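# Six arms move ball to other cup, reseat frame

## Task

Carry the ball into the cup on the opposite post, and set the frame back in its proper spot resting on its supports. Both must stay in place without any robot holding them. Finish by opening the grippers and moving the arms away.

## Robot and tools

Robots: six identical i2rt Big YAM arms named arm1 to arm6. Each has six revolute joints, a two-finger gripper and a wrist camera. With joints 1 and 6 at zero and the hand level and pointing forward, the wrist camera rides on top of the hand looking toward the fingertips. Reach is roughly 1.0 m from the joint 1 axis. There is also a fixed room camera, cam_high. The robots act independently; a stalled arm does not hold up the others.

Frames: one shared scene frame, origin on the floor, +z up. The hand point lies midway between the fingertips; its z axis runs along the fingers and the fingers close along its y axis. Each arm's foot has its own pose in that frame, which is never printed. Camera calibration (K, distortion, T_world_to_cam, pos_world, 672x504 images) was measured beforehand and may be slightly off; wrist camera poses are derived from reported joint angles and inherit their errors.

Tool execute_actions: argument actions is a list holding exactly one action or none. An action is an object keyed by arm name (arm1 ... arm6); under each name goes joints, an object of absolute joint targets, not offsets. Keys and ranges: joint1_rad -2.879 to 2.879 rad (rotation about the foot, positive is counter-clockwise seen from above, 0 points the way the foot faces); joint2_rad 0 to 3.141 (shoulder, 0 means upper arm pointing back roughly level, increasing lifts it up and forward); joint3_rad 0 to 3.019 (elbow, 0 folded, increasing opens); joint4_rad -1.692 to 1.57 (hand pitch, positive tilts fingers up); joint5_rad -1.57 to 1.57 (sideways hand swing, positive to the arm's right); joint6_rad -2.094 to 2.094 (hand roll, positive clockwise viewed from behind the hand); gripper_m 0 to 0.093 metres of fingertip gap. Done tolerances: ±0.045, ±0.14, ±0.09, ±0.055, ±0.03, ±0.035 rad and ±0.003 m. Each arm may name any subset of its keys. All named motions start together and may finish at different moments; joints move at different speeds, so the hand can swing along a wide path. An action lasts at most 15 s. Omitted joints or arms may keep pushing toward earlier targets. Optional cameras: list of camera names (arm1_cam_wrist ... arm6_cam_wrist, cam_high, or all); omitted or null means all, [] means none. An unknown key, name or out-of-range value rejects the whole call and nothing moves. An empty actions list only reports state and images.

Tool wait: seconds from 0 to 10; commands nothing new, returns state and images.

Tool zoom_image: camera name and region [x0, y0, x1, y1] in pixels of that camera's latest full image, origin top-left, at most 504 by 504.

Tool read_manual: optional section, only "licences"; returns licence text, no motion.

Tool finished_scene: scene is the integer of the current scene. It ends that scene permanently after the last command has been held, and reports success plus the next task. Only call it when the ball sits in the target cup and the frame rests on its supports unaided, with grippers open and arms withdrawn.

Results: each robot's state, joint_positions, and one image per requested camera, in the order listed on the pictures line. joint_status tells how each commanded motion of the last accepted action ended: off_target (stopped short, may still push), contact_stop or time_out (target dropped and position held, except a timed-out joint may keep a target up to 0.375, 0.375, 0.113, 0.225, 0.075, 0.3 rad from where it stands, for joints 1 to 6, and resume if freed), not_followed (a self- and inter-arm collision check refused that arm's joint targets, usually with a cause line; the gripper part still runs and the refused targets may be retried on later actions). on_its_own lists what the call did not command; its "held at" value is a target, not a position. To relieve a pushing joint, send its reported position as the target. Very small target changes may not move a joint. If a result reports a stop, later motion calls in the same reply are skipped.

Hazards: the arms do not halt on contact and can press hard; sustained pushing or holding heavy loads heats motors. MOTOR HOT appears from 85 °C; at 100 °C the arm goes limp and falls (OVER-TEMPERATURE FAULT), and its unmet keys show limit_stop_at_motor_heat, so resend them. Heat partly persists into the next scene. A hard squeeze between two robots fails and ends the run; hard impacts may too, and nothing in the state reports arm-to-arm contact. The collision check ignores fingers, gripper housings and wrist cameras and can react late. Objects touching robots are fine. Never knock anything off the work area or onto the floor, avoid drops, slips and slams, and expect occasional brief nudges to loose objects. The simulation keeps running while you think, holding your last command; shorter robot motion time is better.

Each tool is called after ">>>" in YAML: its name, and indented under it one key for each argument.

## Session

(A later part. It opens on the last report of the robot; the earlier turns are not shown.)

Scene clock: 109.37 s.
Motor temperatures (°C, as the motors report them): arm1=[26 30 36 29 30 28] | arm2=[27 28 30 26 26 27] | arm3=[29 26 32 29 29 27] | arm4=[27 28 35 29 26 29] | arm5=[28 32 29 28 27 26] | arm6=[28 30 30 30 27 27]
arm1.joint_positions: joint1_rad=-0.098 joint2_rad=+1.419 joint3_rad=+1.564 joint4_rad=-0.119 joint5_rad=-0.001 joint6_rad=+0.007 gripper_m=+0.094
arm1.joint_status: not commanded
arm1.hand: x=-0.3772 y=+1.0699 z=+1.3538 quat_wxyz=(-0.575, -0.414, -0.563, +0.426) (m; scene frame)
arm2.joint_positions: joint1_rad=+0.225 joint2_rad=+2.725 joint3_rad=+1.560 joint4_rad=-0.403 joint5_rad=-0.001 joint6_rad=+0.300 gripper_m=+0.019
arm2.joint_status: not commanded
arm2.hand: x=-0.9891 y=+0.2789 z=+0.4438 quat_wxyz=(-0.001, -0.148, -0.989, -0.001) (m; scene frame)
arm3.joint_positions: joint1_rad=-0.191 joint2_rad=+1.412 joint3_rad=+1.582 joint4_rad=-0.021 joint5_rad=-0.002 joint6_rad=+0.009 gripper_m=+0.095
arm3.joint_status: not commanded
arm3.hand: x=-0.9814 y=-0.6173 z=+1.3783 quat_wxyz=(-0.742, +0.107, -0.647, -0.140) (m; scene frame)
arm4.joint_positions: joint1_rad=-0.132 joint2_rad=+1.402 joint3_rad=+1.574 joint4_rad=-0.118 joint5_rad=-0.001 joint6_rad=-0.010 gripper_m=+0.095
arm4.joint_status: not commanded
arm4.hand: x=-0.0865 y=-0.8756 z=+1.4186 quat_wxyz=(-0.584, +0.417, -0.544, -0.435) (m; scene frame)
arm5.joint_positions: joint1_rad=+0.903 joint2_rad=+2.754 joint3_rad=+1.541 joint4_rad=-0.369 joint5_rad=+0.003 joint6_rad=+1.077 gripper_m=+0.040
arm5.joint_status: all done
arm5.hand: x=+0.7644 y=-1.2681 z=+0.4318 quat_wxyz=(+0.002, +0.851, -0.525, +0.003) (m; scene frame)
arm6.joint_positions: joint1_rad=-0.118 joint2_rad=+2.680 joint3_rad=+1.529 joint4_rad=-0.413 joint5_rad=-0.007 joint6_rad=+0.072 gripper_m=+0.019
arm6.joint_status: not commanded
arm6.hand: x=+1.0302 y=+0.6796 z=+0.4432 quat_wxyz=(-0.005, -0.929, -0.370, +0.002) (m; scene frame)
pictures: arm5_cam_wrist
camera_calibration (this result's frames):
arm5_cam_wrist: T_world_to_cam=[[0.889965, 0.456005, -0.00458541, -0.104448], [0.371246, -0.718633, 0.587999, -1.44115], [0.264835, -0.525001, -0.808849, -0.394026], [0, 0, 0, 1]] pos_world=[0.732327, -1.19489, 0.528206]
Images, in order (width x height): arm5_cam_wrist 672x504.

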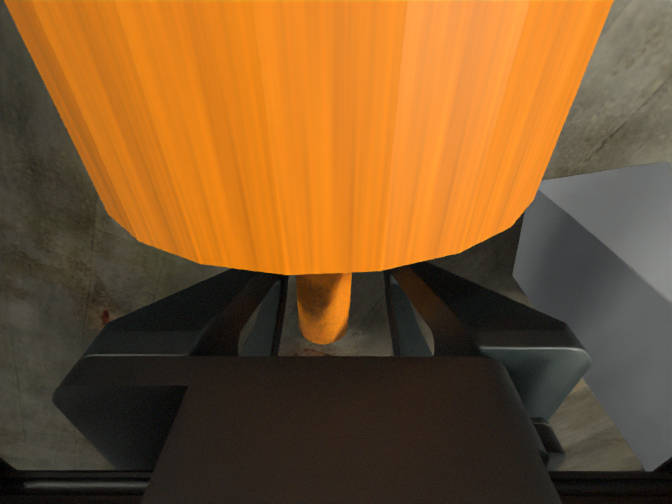

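>>> execute_actions:
  actions:
    - {"arm5":{"joints":{"gripper_m":0}}}
  cameras: []

>>> execute_actions:
  actions:
    - {"arm2":{"joints":{"joint2_rad":2.48,"joint3_rad":1.425,"joint4_rad":-0.498}},"arm5":{"joints":{"joint2_rad":2.5,"joint3_rad":1.393,"joint4_rad":-0.442}},"arm6":{"joints":{"joint2_rad":2.435,"joint3_rad":1.411,"joint4_rad":-0.525}}}
  cameras: ["cam_high","arm4_cam_wrist","arm6_cam_wrist"]

Scene clock: 117.73 s.
Motor temperatures (°C, as the motors report them): arm1=[26 30 36 29 30 28] | arm2=[27 29 30 26 26 27] | arm3=[29 27 32 29 29 27] | arm4=[27 28 35 29 26 29] | arm5=[28 32 29 28 27 26] | arm6=[28 31 30 30 27 27]
arm1.joint_positions: joint1_rad=-0.098 joint2_rad=+1.419 joint3_rad=+1.564 joint4_rad=-0.119 joint5_rad=-0.001 joint6_rad=+0.007 gripper_m=+0.094
arm1.joint_status: not commanded
arm1.hand: x=-0.3772 y=+1.0699 z=+1.3538 quat_wxyz=(-0.575, -0.414, -0.563, +0.426) (m; scene frame)
arm2.joint_positions: joint1_rad=+0.225 joint2_rad=+2.725 joint3_rad=+1.560 joint4_rad=-0.403 joint5_rad=+0.001 joint6_rad=+0.300 gripper_m=+0.019
arm2.joint_status: not commanded
arm2.hand: x=-0.9891 y=+0.2783 z=+0.4438 quat_wxyz=(-0.001, -0.148, -0.989, +0.001) (m; scene frame)
arm3.joint_positions: joint1_rad=-0.191 joint2_rad=+1.412 joint3_rad=+1.582 joint4_rad=-0.021 joint5_rad=-0.002 joint6_rad=+0.009 gripper_m=+0.095
arm3.joint_status: not commanded
arm3.hand: x=-0.9814 y=-0.6173 z=+1.3783 quat_wxyz=(-0.742, +0.107, -0.647, -0.140) (m; scene frame)
arm4.joint_positions: joint1_rad=-0.132 joint2_rad=+1.402 joint3_rad=+1.574 joint4_rad=-0.118 joint5_rad=-0.001 joint6_rad=-0.010 gripper_m=+0.095
arm4.joint_status: not commanded
arm4.hand: x=-0.0865 y=-0.8756 z=+1.4186 quat_wxyz=(-0.584, +0.417, -0.544, -0.435) (m; scene frame)
arm5.joint_positions: joint1_rad=+0.904 joint2_rad=+2.755 joint3_rad=+1.544 joint4_rad=-0.364 joint5_rad=-0.001 joint6_rad=+1.089 gripper_m=+0.020
arm5.joint_status: gripper_m off_target (ended at +0.019, target +0.000)
arm5.hand: x=+0.7615 y=-1.2691 z=+0.4320 quat_wxyz=(+0.005, +0.848, -0.529, +0.001) (m; scene frame)
arm6.joint_positions: joint1_rad=-0.118 joint2_rad=+2.680 joint3_rad=+1.529 joint4_rad=-0.414 joint5_rad=-0.003 joint6_rad=+0.072 gripper_m=+0.019
arm6.joint_status: not commanded
arm6.hand: x=+1.0299 y=+0.6803 z=+0.4432 quat_wxyz=(-0.003, -0.929, -0.370, +0.002) (m; scene frame)
pictures: none
No camera images: the call's "cameras" was empty. Leave "cameras" out to get every camera's image.

Scene clock: 118.80 s.
Motor temperatures (°C, as the motors report them): arm1=[26 30 36 29 30 28] | arm2=[27 29 30 26 26 27] | arm3=[29 27 32 29 29 27] | arm4=[27 28 35 29 26 29] | arm5=[28 33 29 28 27 26] | arm6=[28 31 30 30 27 27]
arm1.joint_positions: joint1_rad=-0.098 joint2_rad=+1.419 joint3_rad=+1.564 joint4_rad=-0.119 joint5_rad=-0.001 joint6_rad=+0.007 gripper_m=+0.094
arm1.joint_status: not commanded
arm1.hand: x=-0.3772 y=+1.0699 z=+1.3538 quat_wxyz=(-0.575, -0.414, -0.563, +0.426) (m; scene frame)
arm2.joint_positions: joint1_rad=+0.223 joint2_rad=+2.497 joint3_rad=+1.423 joint4_rad=-0.494 joint5_rad=+0.004 joint6_rad=+0.292 gripper_m=+0.019
arm2.joint_status: all done
arm2.hand: x=-0.9880 y=+0.2770 z=+0.5409 quat_wxyz=(-0.002, -0.145, -0.989, +0.002) (m; scene frame)
arm3.joint_positions: joint1_rad=-0.191 joint2_rad=+1.412 joint3_rad=+1.582 joint4_rad=-0.021 joint5_rad=-0.002 joint6_rad=+0.009 gripper_m=+0.095
arm3.joint_status: not commanded
arm3.hand: x=-0.9814 y=-0.6173 z=+1.3783 quat_wxyz=(-0.742, +0.107, -0.647, -0.140) (m; scene frame)
arm4.joint_positions: joint1_rad=-0.132 joint2_rad=+1.402 joint3_rad=+1.574 joint4_rad=-0.118 joint5_rad=-0.001 joint6_rad=-0.010 gripper_m=+0.095
arm4.joint_status: not commanded
arm4.hand: x=-0.0865 y=-0.8756 z=+1.4186 quat_wxyz=(-0.584, +0.417, -0.544, -0.435) (m; scene frame)
arm5.joint_positions: joint1_rad=+0.903 joint2_rad=+2.533 joint3_rad=+1.387 joint4_rad=-0.433 joint5_rad=+0.007 joint6_rad=+1.094 gripper_m=+0.020
arm5.joint_status: all done
arm5.hand: x=+0.7674 y=-1.2665 z=+0.5222 quat_wxyz=(+0.001, +0.847, -0.532, +0.001) (m; scene frame)
arm6.joint_positions: joint1_rad=-0.120 joint2_rad=+2.468 joint3_rad=+1.409 joint4_rad=-0.517 joint5_rad=+0.001 joint6_rad=+0.071 gripper_m=+0.019
arm6.joint_status: all done
arm6.hand: x=+1.0306 y=+0.6834 z=+0.5339 quat_wxyz=(+0.002, -0.929, -0.370, -0.002) (m; scene frame)
pictures: arm4_cam_wrist, arm6_cam_wrist, cam_high
camera_calibration (this result's frames):
arm4_cam_wrist: T_world_to_cam=[[0.961906, -0.273352, 0.00382907, -0.16459], [-0.142666, -0.51388, -0.845916, 0.743552], [0.233201, 0.813146, -0.533302, 1.61114], [0, 0, 0, 1]] pos_world=[-0.111319, -0.972985, 1.48884]
arm6_cam_wrist: T_world_to_cam=[[-0.682366, 0.730959, 0.00869141, 0.199705], [0.588235, 0.541994, 0.600184, -1.2978], [0.433999, 0.414658, -0.799815, -0.18128], [0, 0, 0, 1]] pos_world=[0.978357, 0.632591, 0.63219]
Images, in order (width x height): arm4_cam_wrist 672x504, arm6_cam_wrist 672x504, cam_high 672x504.

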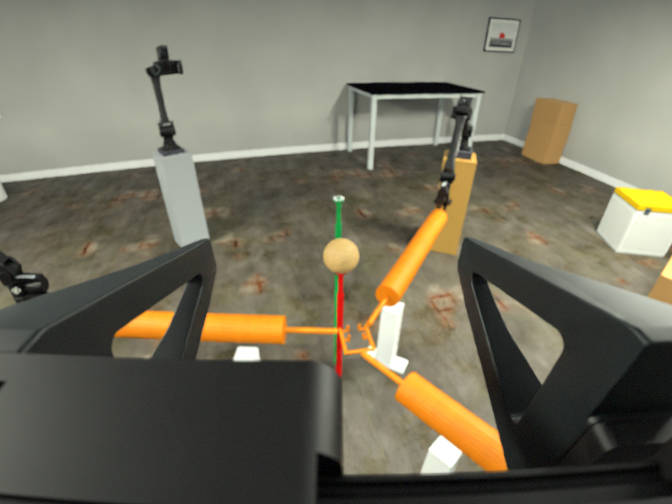

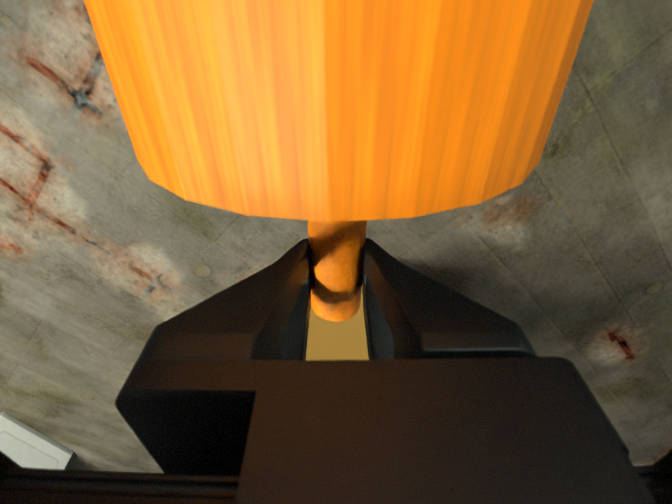

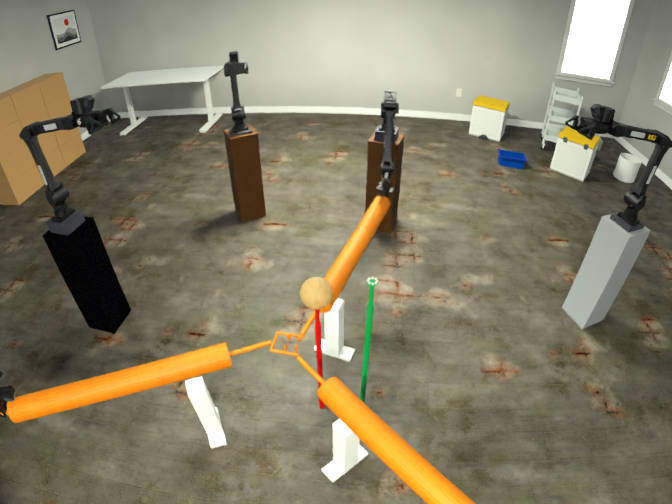

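>>> execute_actions:
  actions:
    - {"arm2":{"joints":{"joint1_rad":0.29,"joint2_rad":2.237,"joint3_rad":1.21,"joint4_rad":-0.528,"joint6_rad":0.366}},"arm5":{"joints":{"joint1_rad":0.85,"joint2_rad":2.362,"joint3_rad":1.49,"joint4_rad":-0.65,"joint6_rad":1.03}},"arm6":{"joints":{"joint1_rad":-0.217,"joint2_rad":2.258,"joint3_rad":1.386,"joint4_rad":-0.668,"joint6_rad":-0.03}}}
  cameras: ["cam_high","arm4_cam_wrist","arm3_cam_wrist"]

>>> zoom_image:
  camera: "arm4_cam_wrist"
  region: [290, 230, 400, 350]

>>> zoom_image:
  camera: "cam_high"
  region: [250, 260, 390, 370]

Scene clock: 130.60 s.
Motor temperatures (°C, as the motors report them): arm1=[26 30 36 29 30 28] | arm2=[27 29 30 26 26 27] | arm3=[29 27 32 29 29 27] | arm4=[27 28 36 29 26 29] | arm5=[28 33 28 28 27 26] | arm6=[28 31 30 30 27 27]
arm1.joint_positions: joint1_rad=-0.098 joint2_rad=+1.419 joint3_rad=+1.564 joint4_rad=-0.119 joint5_rad=-0.001 joint6_rad=+0.007 gripper_m=+0.094
arm1.joint_status: not commanded
arm1.hand: x=-0.3772 y=+1.0699 z=+1.3538 quat_wxyz=(-0.575, -0.414, -0.563, +0.426) (m; scene frame)
arm2.joint_positions: joint1_rad=+0.292 joint2_rad=+2.267 joint3_rad=+1.205 joint4_rad=-0.518 joint5_rad=+0.004 joint6_rad=+0.358 gripper_m=+0.019
arm2.joint_status: all done
arm2.hand: x=-1.0367 y=+0.3112 z=+0.6171 quat_wxyz=(+0.004, -0.144, -0.990, +0.003) (m; scene frame)
arm3.joint_positions: joint1_rad=-0.191 joint2_rad=+1.412 joint3_rad=+1.582 joint4_rad=-0.021 joint5_rad=-0.002 joint6_rad=+0.009 gripper_m=+0.095
arm3.joint_status: not commanded
arm3.hand: x=-0.9814 y=-0.6173 z=+1.3783 quat_wxyz=(-0.742, +0.107, -0.647, -0.140) (m; scene frame)
arm4.joint_positions: joint1_rad=-0.132 joint2_rad=+1.402 joint3_rad=+1.574 joint4_rad=-0.118 joint5_rad=-0.001 joint6_rad=-0.010 gripper_m=+0.095
arm4.joint_status: not commanded
arm4.hand: x=-0.0865 y=-0.8756 z=+1.4186 quat_wxyz=(-0.584, +0.417, -0.544, -0.435) (m; scene frame)
arm5.joint_positions: joint1_rad=+0.844 joint2_rad=+2.389 joint3_rad=+1.461 joint4_rad=-0.638 joint5_rad=+0.005 joint6_rad=+1.037 gripper_m=+0.019
arm5.joint_status: all done
arm5.hand: x=+0.7215 y=-1.2309 z=+0.6133 quat_wxyz=(+0.005, +0.846, -0.533, -0.005) (m; scene frame)
arm6.joint_positions: joint1_rad=-0.225 joint2_rad=+2.295 joint3_rad=+1.380 joint4_rad=-0.668 joint5_rad=-0.001 joint6_rad=-0.028 gripper_m=+0.019
arm6.joint_status: all done
arm6.hand: x=+0.9849 y=+0.7189 z=+0.6200 quat_wxyz=(+0.002, -0.930, -0.367, -0.006) (m; scene frame)
pictures: arm3_cam_wrist, arm4_cam_wrist, cam_high
camera_calibration (this result's frames):
arm3_cam_wrist: T_world_to_cam=[[0.333596, -0.942458, -0.0220443, -0.230691], [-0.444574, -0.136657, -0.885256, 0.703436], [0.831305, 0.305118, -0.46458, 1.76563], [0, 0, 0, 1]] pos_world=[-1.07809, -0.660015, 1.43791]
arm4_cam_wrist: T_world_to_cam=[[0.961906, -0.273352, 0.00382907, -0.16459], [-0.142666, -0.51388, -0.845916, 0.743552], [0.233201, 0.813146, -0.533302, 1.61114], [0, 0, 0, 1]] pos_world=[-0.111319, -0.972985, 1.48884]
Images, in order (width x height): arm3_cam_wrist 672x504, arm4_cam_wrist 672x504, cam_high 672x504.

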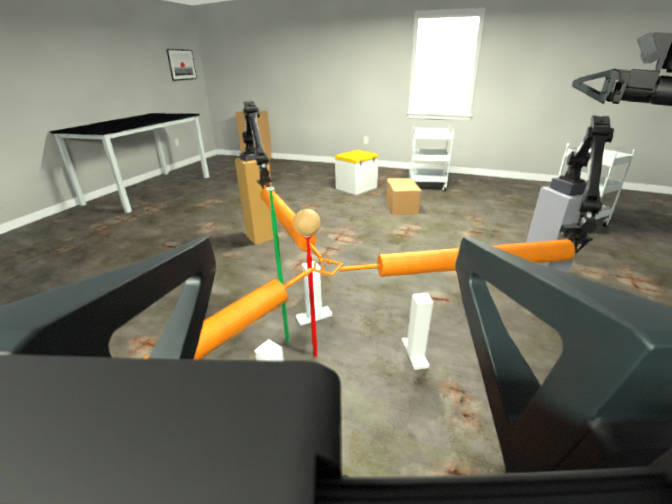

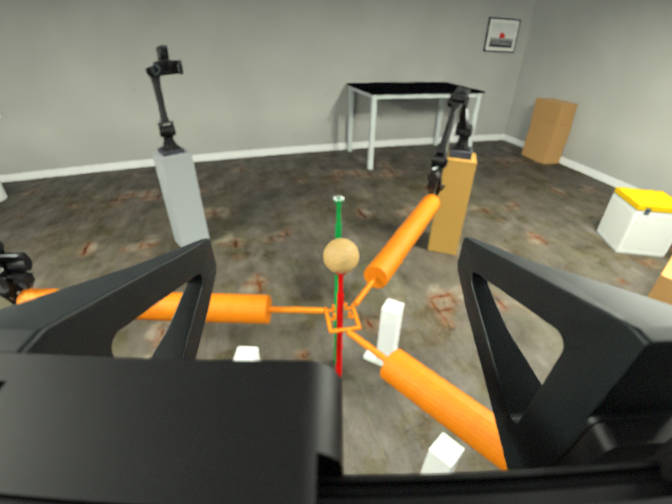

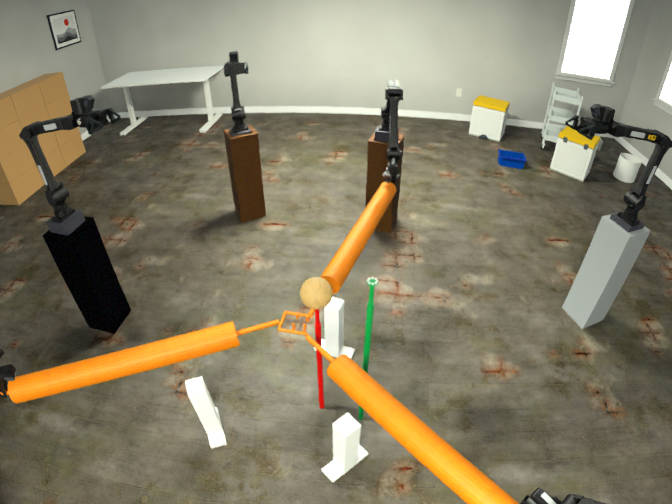

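Region (290, 230, 400, 350) of arm4_cam_wrist's 672x504 image, scaled by 4.200, with more detail than that image has; it fills the left 462 columns of this view, and the rest is white.

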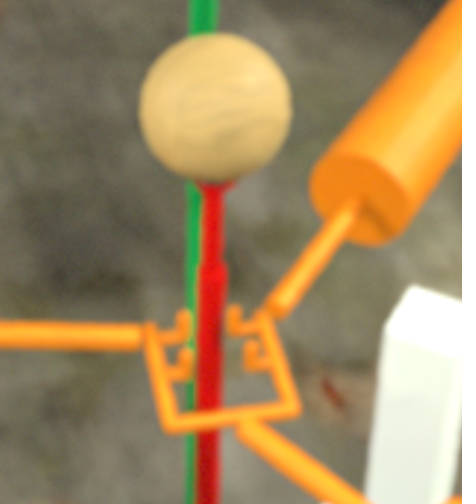

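Region (250, 260, 390, 370) of cam_high's 672x504 image, scaled by 3.600, with more detail than that image has; it fills the top 396 rows of this view, and the rest is white.

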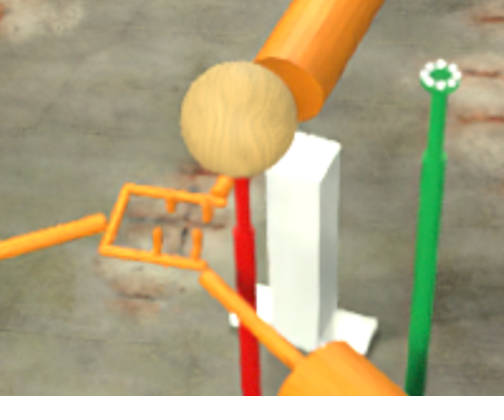

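>>> execute_actions:
  actions:
    - {"arm2":{"joints":{"joint1_rad":0.42,"joint2_rad":2.175,"joint3_rad":1.295,"joint4_rad":-0.65,"joint6_rad":0.5}},"arm5":{"joints":{"joint1_rad":0.732,"joint2_rad":2.283,"joint3_rad":1.448,"joint4_rad":-0.708,"joint6_rad":0.91}},"arm6":{"joints":{"joint1_rad":-0.293,"joint2_rad":2.078,"joint3_rad":1.172,"joint4_rad":-0.618,"joint6_rad":-0.11}}}
  cameras: ["cam_high","arm4_cam_wrist","arm3_cam_wrist","arm1_cam_wrist"]

>>> zoom_image:
  camera: "arm4_cam_wrist"
  region: [300, 230, 380, 320]

>>> zoom_image:
  camera: "cam_high"
  region: [270, 270, 360, 350]

>>> zoom_image:
  camera: "arm3_cam_wrist"
  region: [260, 180, 350, 280]

Scene clock: 146.73 s.
Motor temperatures (°C, as the motors report them): arm1=[26 31 37 29 30 28] | arm2=[27 29 30 26 26 27] | arm3=[29 27 32 29 29 27] | arm4=[27 28 36 29 26 29] | arm5=[28 34 30 28 27 26] | arm6=[28 31 31 30 27 27]
arm1.joint_positions: joint1_rad=-0.098 joint2_rad=+1.419 joint3_rad=+1.564 joint4_rad=-0.119 joint5_rad=-0.001 joint6_rad=+0.007 gripper_m=+0.094
arm1.joint_status: not commanded
arm1.hand: x=-0.3772 y=+1.0699 z=+1.3538 quat_wxyz=(-0.575, -0.414, -0.563, +0.426) (m; scene frame)
arm2.joint_positions: joint1_rad=+0.425 joint2_rad=+2.210 joint3_rad=+1.270 joint4_rad=-0.633 joint5_rad=-0.001 joint6_rad=+0.492 gripper_m=+0.019
arm2.joint_status: all done
arm2.hand: x=-1.0194 y=+0.3837 z=+0.6586 quat_wxyz=(+0.001, -0.144, -0.990, +0.000) (m; scene frame)
arm3.joint_positions: joint1_rad=-0.191 joint2_rad=+1.412 joint3_rad=+1.582 joint4_rad=-0.021 joint5_rad=-0.002 joint6_rad=+0.009 gripper_m=+0.095
arm3.joint_status: not commanded
arm3.hand: x=-0.9814 y=-0.6173 z=+1.3783 quat_wxyz=(-0.742, +0.107, -0.647, -0.140) (m; scene frame)
arm4.joint_positions: joint1_rad=-0.132 joint2_rad=+1.402 joint3_rad=+1.574 joint4_rad=-0.118 joint5_rad=-0.001 joint6_rad=-0.010 gripper_m=+0.095
arm4.joint_status: not commanded
arm4.hand: x=-0.0865 y=-0.8756 z=+1.4186 quat_wxyz=(-0.584, +0.417, -0.544, -0.435) (m; scene frame)
arm5.joint_positions: joint1_rad=+0.719 joint2_rad=+2.331 joint3_rad=+1.436 joint4_rad=-0.693 joint5_rad=+0.006 joint6_rad=+0.915 gripper_m=+0.019
arm5.joint_status: all done
arm5.hand: x=+0.7409 y=-1.1610 z=+0.6384 quat_wxyz=(+0.000, +0.845, -0.534, +0.006) (m; scene frame)
arm6.joint_positions: joint1_rad=-0.304 joint2_rad=+2.126 joint3_rad=+1.159 joint4_rad=-0.616 joint5_rad=+0.004 joint6_rad=-0.104 gripper_m=+0.019
arm6.joint_status: all done
arm6.hand: x=+1.0051 y=+0.7897 z=+0.6557 quat_wxyz=(+0.003, -0.931, -0.365, -0.005) (m; scene frame)
pictures: arm1_cam_wrist, arm3_cam_wrist, arm4_cam_wrist, cam_high
camera_calibration (this result's frames):
arm1_cam_wrist: T_world_to_cam=[[-0.957945, -0.286947, 0.00156325, -0.0536052], [-0.164612, 0.545063, -0.822076, 0.472119], [0.23504, -0.787761, -0.569376, 1.82435], [0, 0, 0, 1]] pos_world=[-0.402429, 1.16444, 1.42694]
arm3_cam_wrist: T_world_to_cam=[[0.333596, -0.942458, -0.0220443, -0.230691], [-0.444574, -0.136657, -0.885256, 0.703436], [0.831305, 0.305118, -0.46458, 1.76563], [0, 0, 0, 1]] pos_world=[-1.07809, -0.660015, 1.43791]
arm4_cam_wrist: T_world_to_cam=[[0.961906, -0.273352, 0.00382907, -0.16459], [-0.142666, -0.51388, -0.845916, 0.743552], [0.233201, 0.813146, -0.533302, 1.61114], [0, 0, 0, 1]] pos_world=[-0.111319, -0.972985, 1.48884]
Images, in order (width x height): arm1_cam_wrist 672x504, arm3_cam_wrist 672x504, arm4_cam_wrist 672x504, cam_high 672x504.

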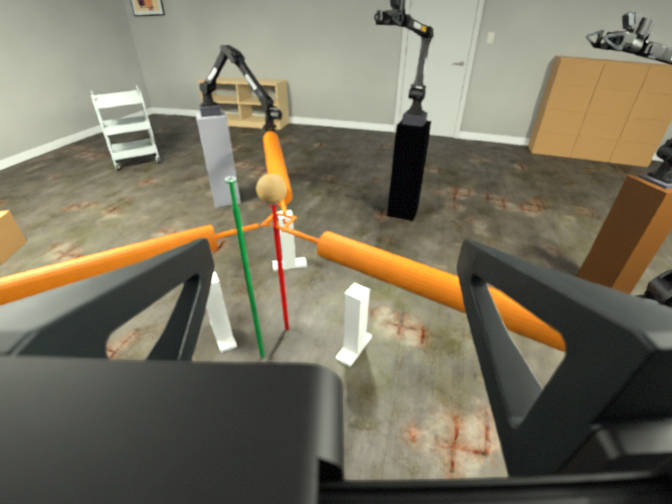

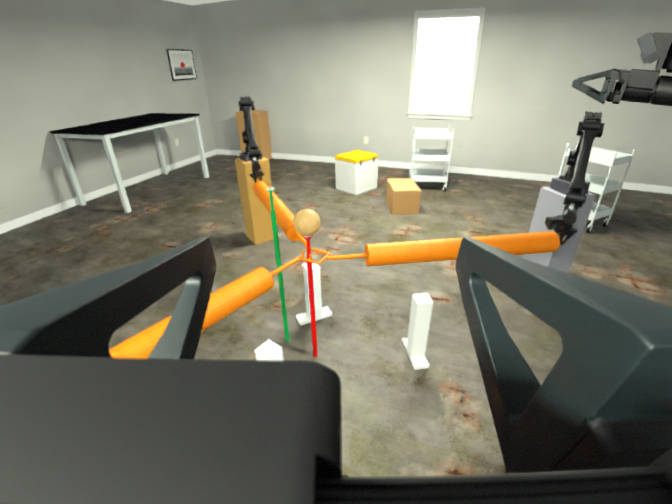

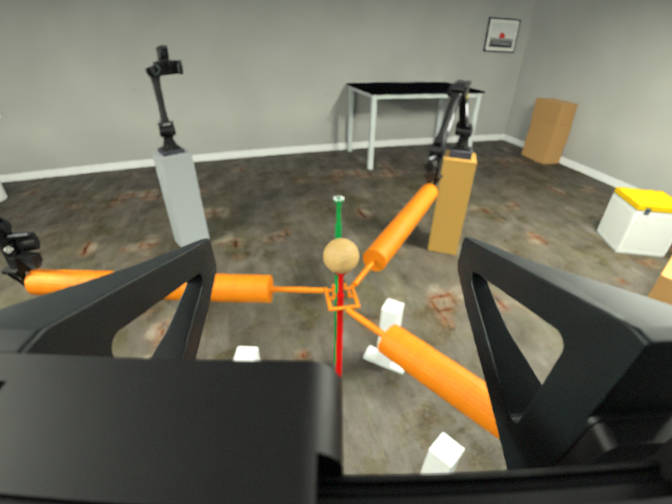

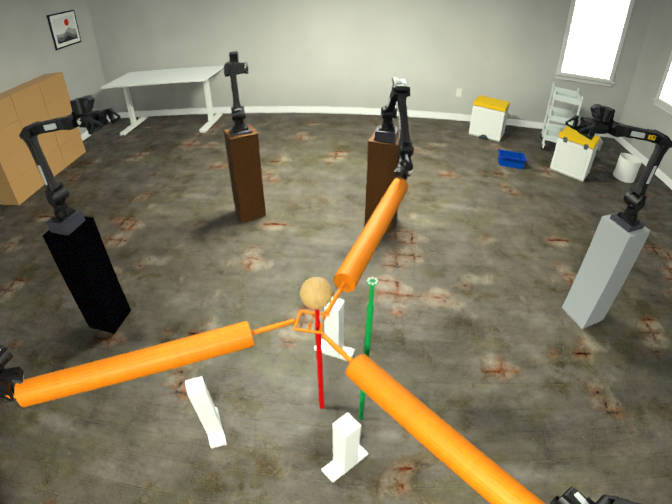

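Region (300, 230, 380, 320) of arm4_cam_wrist's 672x504 image, scaled by 5.600, with more detail than that image has.

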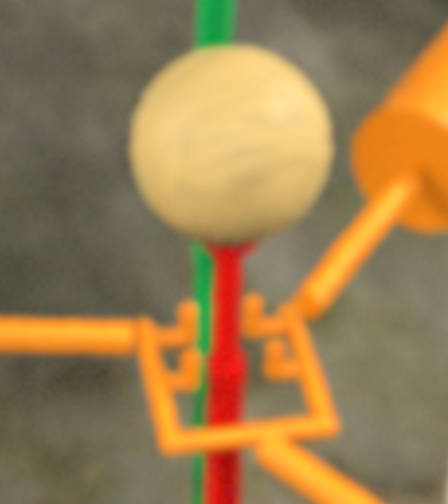

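Region (270, 270, 360, 350) of cam_high's 672x504 image, scaled by 5.600, with more detail than that image has.

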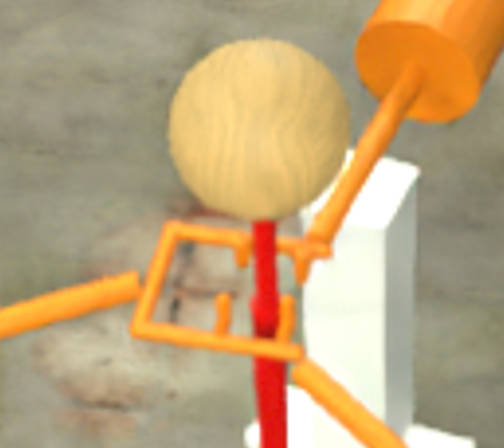

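Region (260, 180, 350, 280) of arm3_cam_wrist's 672x504 image, scaled by 5.040, with more detail than that image has; it fills the left 454 columns of this view, and the rest is white.

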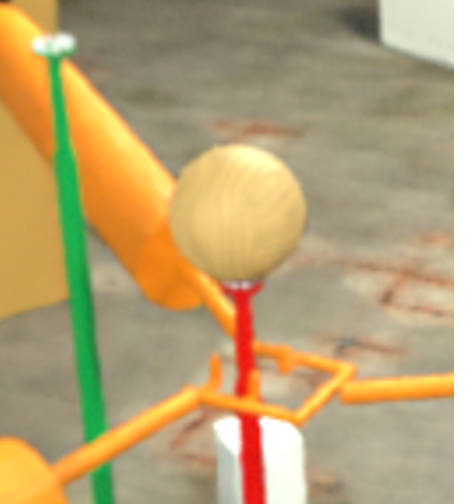

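>>> execute_actions:
  actions:
    - {"arm2":{"joints":{"joint2_rad":2.048,"joint4_rad":-0.775}},"arm5":{"joints":{"joint2_rad":2.155,"joint4_rad":-0.83}},"arm6":{"joints":{"joint2_rad":1.942,"joint4_rad":-0.76}}}
  cameras: ["cam_high","arm4_cam_wrist","arm3_cam_wrist"]

>>> zoom_image:
  camera: "arm4_cam_wrist"
  region: [300, 230, 380, 320]

>>> zoom_image:
  camera: "cam_high"
  region: [270, 270, 360, 350]

>>> zoom_image:
  camera: "arm3_cam_wrist"
  region: [260, 180, 350, 280]

Scene clock: 157.33 s.
Motor temperatures (°C, as the motors report them): arm1=[26 31 37 29 30 28] | arm2=[27 29 31 26 26 27] | arm3=[29 27 33 29 29 27] | arm4=[27 28 37 29 26 29] | arm5=[28 34 30 28 27 26] | arm6=[28 31 31 30 27 27]
arm1.joint_positions: joint1_rad=-0.098 joint2_rad=+1.419 joint3_rad=+1.564 joint4_rad=-0.119 joint5_rad=-0.001 joint6_rad=+0.007 gripper_m=+0.094
arm1.joint_status: not commanded
arm1.hand: x=-0.3772 y=+1.0699 z=+1.3538 quat_wxyz=(-0.575, -0.414, -0.563, +0.426) (m; scene frame)
arm2.joint_positions: joint1_rad=+0.427 joint2_rad=+2.080 joint3_rad=+1.274 joint4_rad=-0.776 joint5_rad=-0.003 joint6_rad=+0.493 gripper_m=+0.019
arm2.joint_status: all done
arm2.hand: x=-1.0192 y=+0.3849 z=+0.7258 quat_wxyz=(+0.005, -0.144, -0.990, +0.001) (m; scene frame)
arm3.joint_positions: joint1_rad=-0.191 joint2_rad=+1.412 joint3_rad=+1.582 joint4_rad=-0.021 joint5_rad=-0.002 joint6_rad=+0.009 gripper_m=+0.095
arm3.joint_status: not commanded
arm3.hand: x=-0.9814 y=-0.6173 z=+1.3783 quat_wxyz=(-0.742, +0.107, -0.647, -0.140) (m; scene frame)
arm4.joint_positions: joint1_rad=-0.132 joint2_rad=+1.402 joint3_rad=+1.574 joint4_rad=-0.118 joint5_rad=-0.001 joint6_rad=-0.010 gripper_m=+0.095
arm4.joint_status: not commanded
arm4.hand: x=-0.0865 y=-0.8756 z=+1.4186 quat_wxyz=(-0.584, +0.417, -0.544, -0.435) (m; scene frame)
arm5.joint_positions: joint1_rad=+0.725 joint2_rad=+2.192 joint3_rad=+1.431 joint4_rad=-0.828 joint5_rad=+0.004 joint6_rad=+0.920 gripper_m=+0.019
arm5.joint_status: all done
arm5.hand: x=+0.7381 y=-1.1635 z=+0.7135 quat_wxyz=(+0.001, +0.846, -0.533, +0.007) (m; scene frame)
arm6.joint_positions: joint1_rad=-0.298 joint2_rad=+1.974 joint3_rad=+1.159 joint4_rad=-0.759 joint5_rad=-0.002 joint6_rad=-0.103 gripper_m=+0.019
arm6.joint_status: all done
arm6.hand: x=+1.0067 y=+0.7859 z=+0.7279 quat_wxyz=(-0.001, -0.930, -0.368, -0.002) (m; scene frame)
pictures: arm3_cam_wrist, arm4_cam_wrist, cam_high
camera_calibration (this result's frames):
arm3_cam_wrist: T_world_to_cam=[[0.333596, -0.942458, -0.0220443, -0.230691], [-0.444574, -0.136657, -0.885256, 0.703436], [0.831305, 0.305118, -0.46458, 1.76563], [0, 0, 0, 1]] pos_world=[-1.07809, -0.660015, 1.43791]
arm4_cam_wrist: T_world_to_cam=[[0.961906, -0.273352, 0.00382907, -0.16459], [-0.142666, -0.51388, -0.845916, 0.743552], [0.233201, 0.813146, -0.533302, 1.61114], [0, 0, 0, 1]] pos_world=[-0.111319, -0.972985, 1.48884]
Images, in order (width x height): arm3_cam_wrist 672x504, arm4_cam_wrist 672x504, cam_high 672x504.

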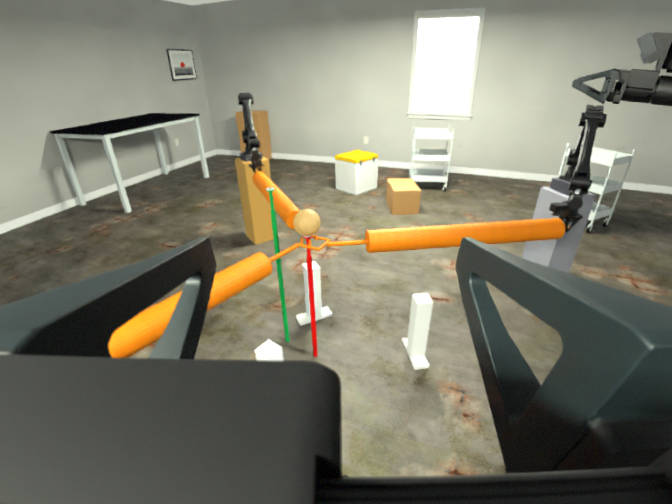

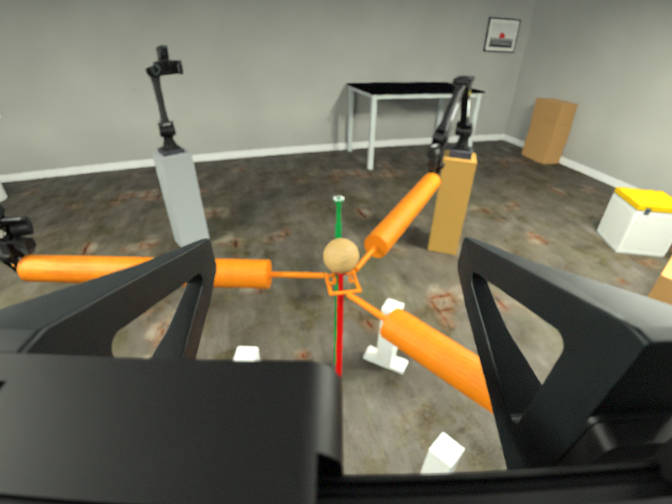

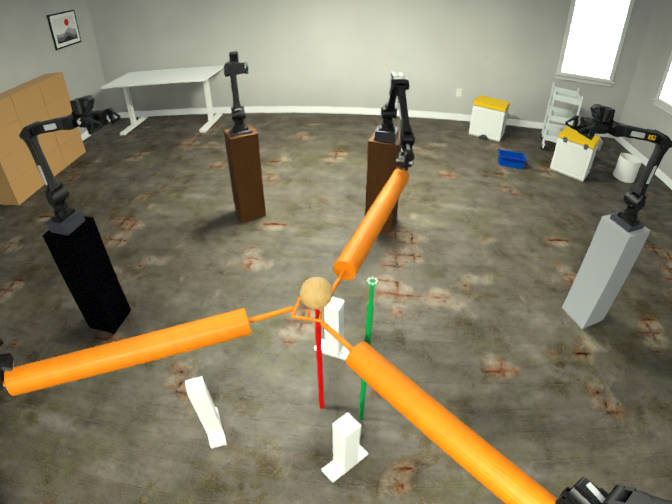

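Region (300, 230, 380, 320) of arm4_cam_wrist's 672x504 image, scaled by 5.600, with more detail than that image has.

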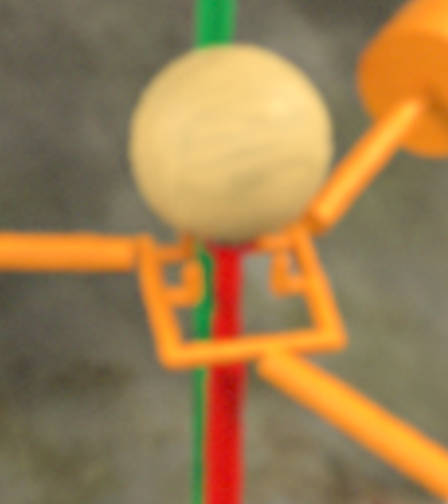

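Region (270, 270, 360, 350) of cam_high's 672x504 image, scaled by 5.600, with more detail than that image has.

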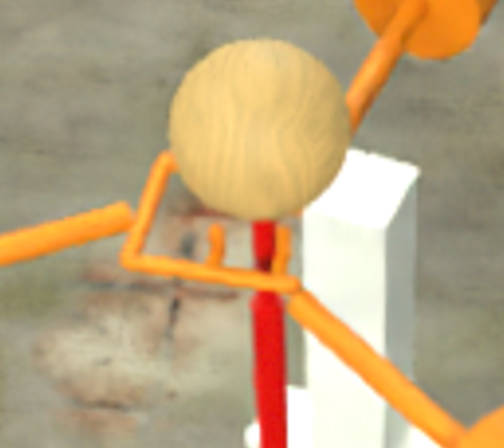

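Region (260, 180, 350, 280) of arm3_cam_wrist's 672x504 image, scaled by 5.040, with more detail than that image has; it fills the left 454 columns of this view, and the rest is white.

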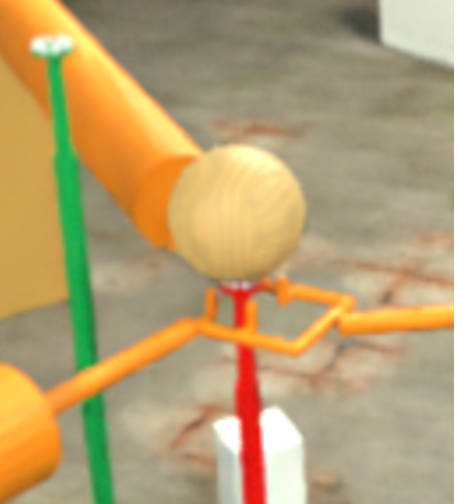

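>>> execute_actions:
  actions:
    - {"arm2":{"joints":{"joint1_rad":0.43,"joint2_rad":1.94,"joint3_rad":1.316,"joint4_rad":-0.9}},"arm5":{"joints":{"joint1_rad":0.718,"joint2_rad":2.053,"joint3_rad":1.468,"joint4_rad":-0.94}},"arm6":{"joints":{"joint1_rad":-0.306,"joint2_rad":1.832,"joint3_rad":1.21,"joint4_rad":-0.9}}}
  cameras: ["cam_high","arm4_cam_wrist","arm3_cam_wrist"]

>>> zoom_image:
  camera: "arm3_cam_wrist"
  region: [260, 180, 350, 280]

Scene clock: 166.20 s.
Motor temperatures (°C, as the motors report them): arm1=[26 31 37 29 30 28] | arm2=[27 29 31 26 26 27] | arm3=[29 27 33 29 29 27] | arm4=[27 28 37 29 26 29] | arm5=[28 35 30 28 27 26] | arm6=[28 31 31 30 27 27]
arm1.joint_positions: joint1_rad=-0.098 joint2_rad=+1.419 joint3_rad=+1.564 joint4_rad=-0.119 joint5_rad=-0.001 joint6_rad=+0.007 gripper_m=+0.094
arm1.joint_status: not commanded
arm1.hand: x=-0.3772 y=+1.0699 z=+1.3538 quat_wxyz=(-0.575, -0.414, -0.563, +0.426) (m; scene frame)
arm2.joint_positions: joint1_rad=+0.427 joint2_rad=+1.976 joint3_rad=+1.283 joint4_rad=-0.874 joint5_rad=-0.001 joint6_rad=+0.493 gripper_m=+0.019
arm2.joint_status: all done
arm2.hand: x=-1.0189 y=+0.3849 z=+0.7808 quat_wxyz=(-0.001, -0.144, -0.990, -0.001) (m; scene frame)
arm3.joint_positions: joint1_rad=-0.191 joint2_rad=+1.412 joint3_rad=+1.582 joint4_rad=-0.021 joint5_rad=-0.002 joint6_rad=+0.009 gripper_m=+0.095
arm3.joint_status: not commanded
arm3.hand: x=-0.9814 y=-0.6173 z=+1.3783 quat_wxyz=(-0.742, +0.107, -0.647, -0.140) (m; scene frame)
arm4.joint_positions: joint1_rad=-0.132 joint2_rad=+1.402 joint3_rad=+1.574 joint4_rad=-0.118 joint5_rad=-0.001 joint6_rad=-0.010 gripper_m=+0.095
arm4.joint_status: not commanded
arm4.hand: x=-0.0865 y=-0.8756 z=+1.4186 quat_wxyz=(-0.584, +0.417, -0.544, -0.435) (m; scene frame)
arm5.joint_positions: joint1_rad=+0.715 joint2_rad=+2.102 joint3_rad=+1.431 joint4_rad=-0.926 joint5_rad=+0.005 joint6_rad=+0.914 gripper_m=+0.019
arm5.joint_status: all done
arm5.hand: x=+0.7442 y=-1.1581 z=+0.7633 quat_wxyz=(-0.001, +0.845, -0.535, +0.011) (m; scene frame)
arm6.joint_positions: joint1_rad=-0.304 joint2_rad=+1.868 joint3_rad=+1.168 joint4_rad=-0.873 joint5_rad=+0.004 joint6_rad=-0.105 gripper_m=+0.019
arm6.joint_status: all done
arm6.hand: x=+1.0081 y=+0.7921 z=+0.7802 quat_wxyz=(+0.002, -0.931, -0.366, -0.001) (m; scene frame)
pictures: arm3_cam_wrist, arm4_cam_wrist, cam_high
camera_calibration (this result's frames):
arm3_cam_wrist: T_world_to_cam=[[0.333596, -0.942458, -0.0220443, -0.230691], [-0.444574, -0.136657, -0.885256, 0.703436], [0.831305, 0.305118, -0.46458, 1.76563], [0, 0, 0, 1]] pos_world=[-1.07809, -0.660015, 1.43791]
arm4_cam_wrist: T_world_to_cam=[[0.961906, -0.273352, 0.00382907, -0.16459], [-0.142666, -0.51388, -0.845916, 0.743552], [0.233201, 0.813146, -0.533302, 1.61114], [0, 0, 0, 1]] pos_world=[-0.111319, -0.972985, 1.48884]
Images, in order (width x height): arm3_cam_wrist 672x504, arm4_cam_wrist 672x504, cam_high 672x504.

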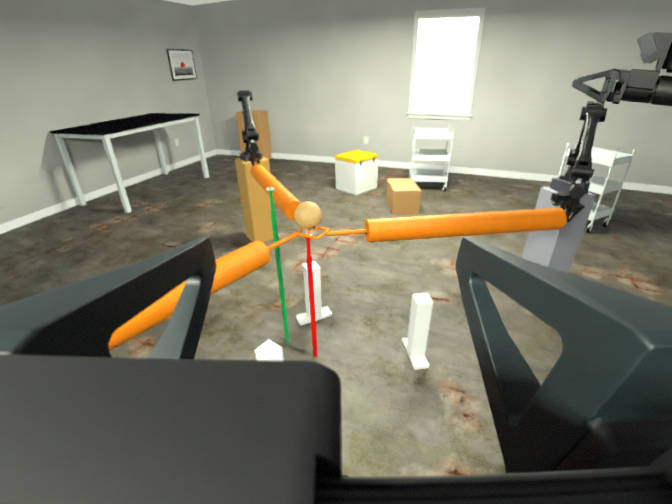

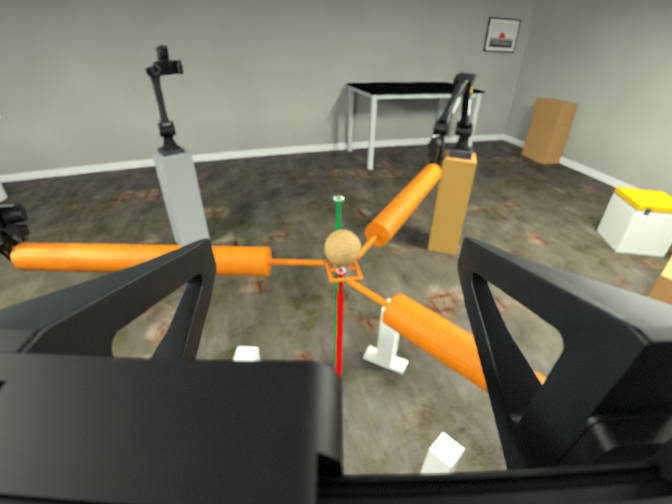

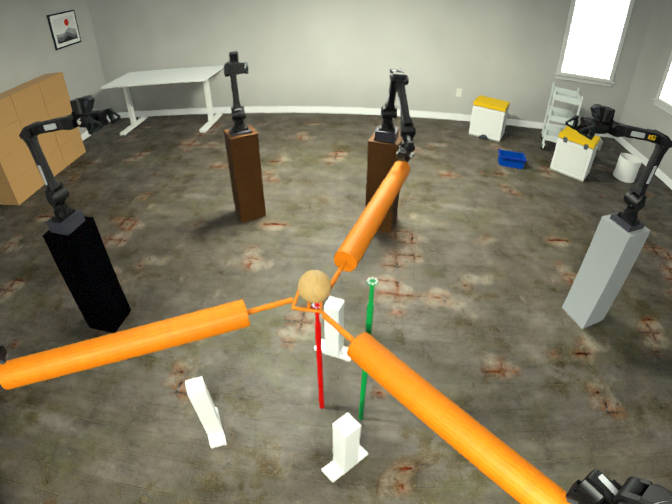

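Region (260, 180, 350, 280) of arm3_cam_wrist's 672x504 image, scaled by 5.040, with more detail than that image has; it fills the left 454 columns of this view, and the rest is white.

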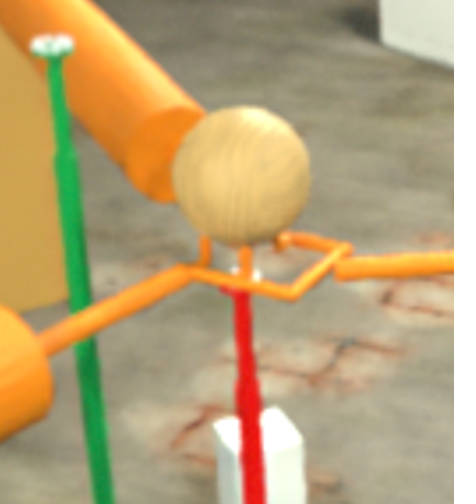

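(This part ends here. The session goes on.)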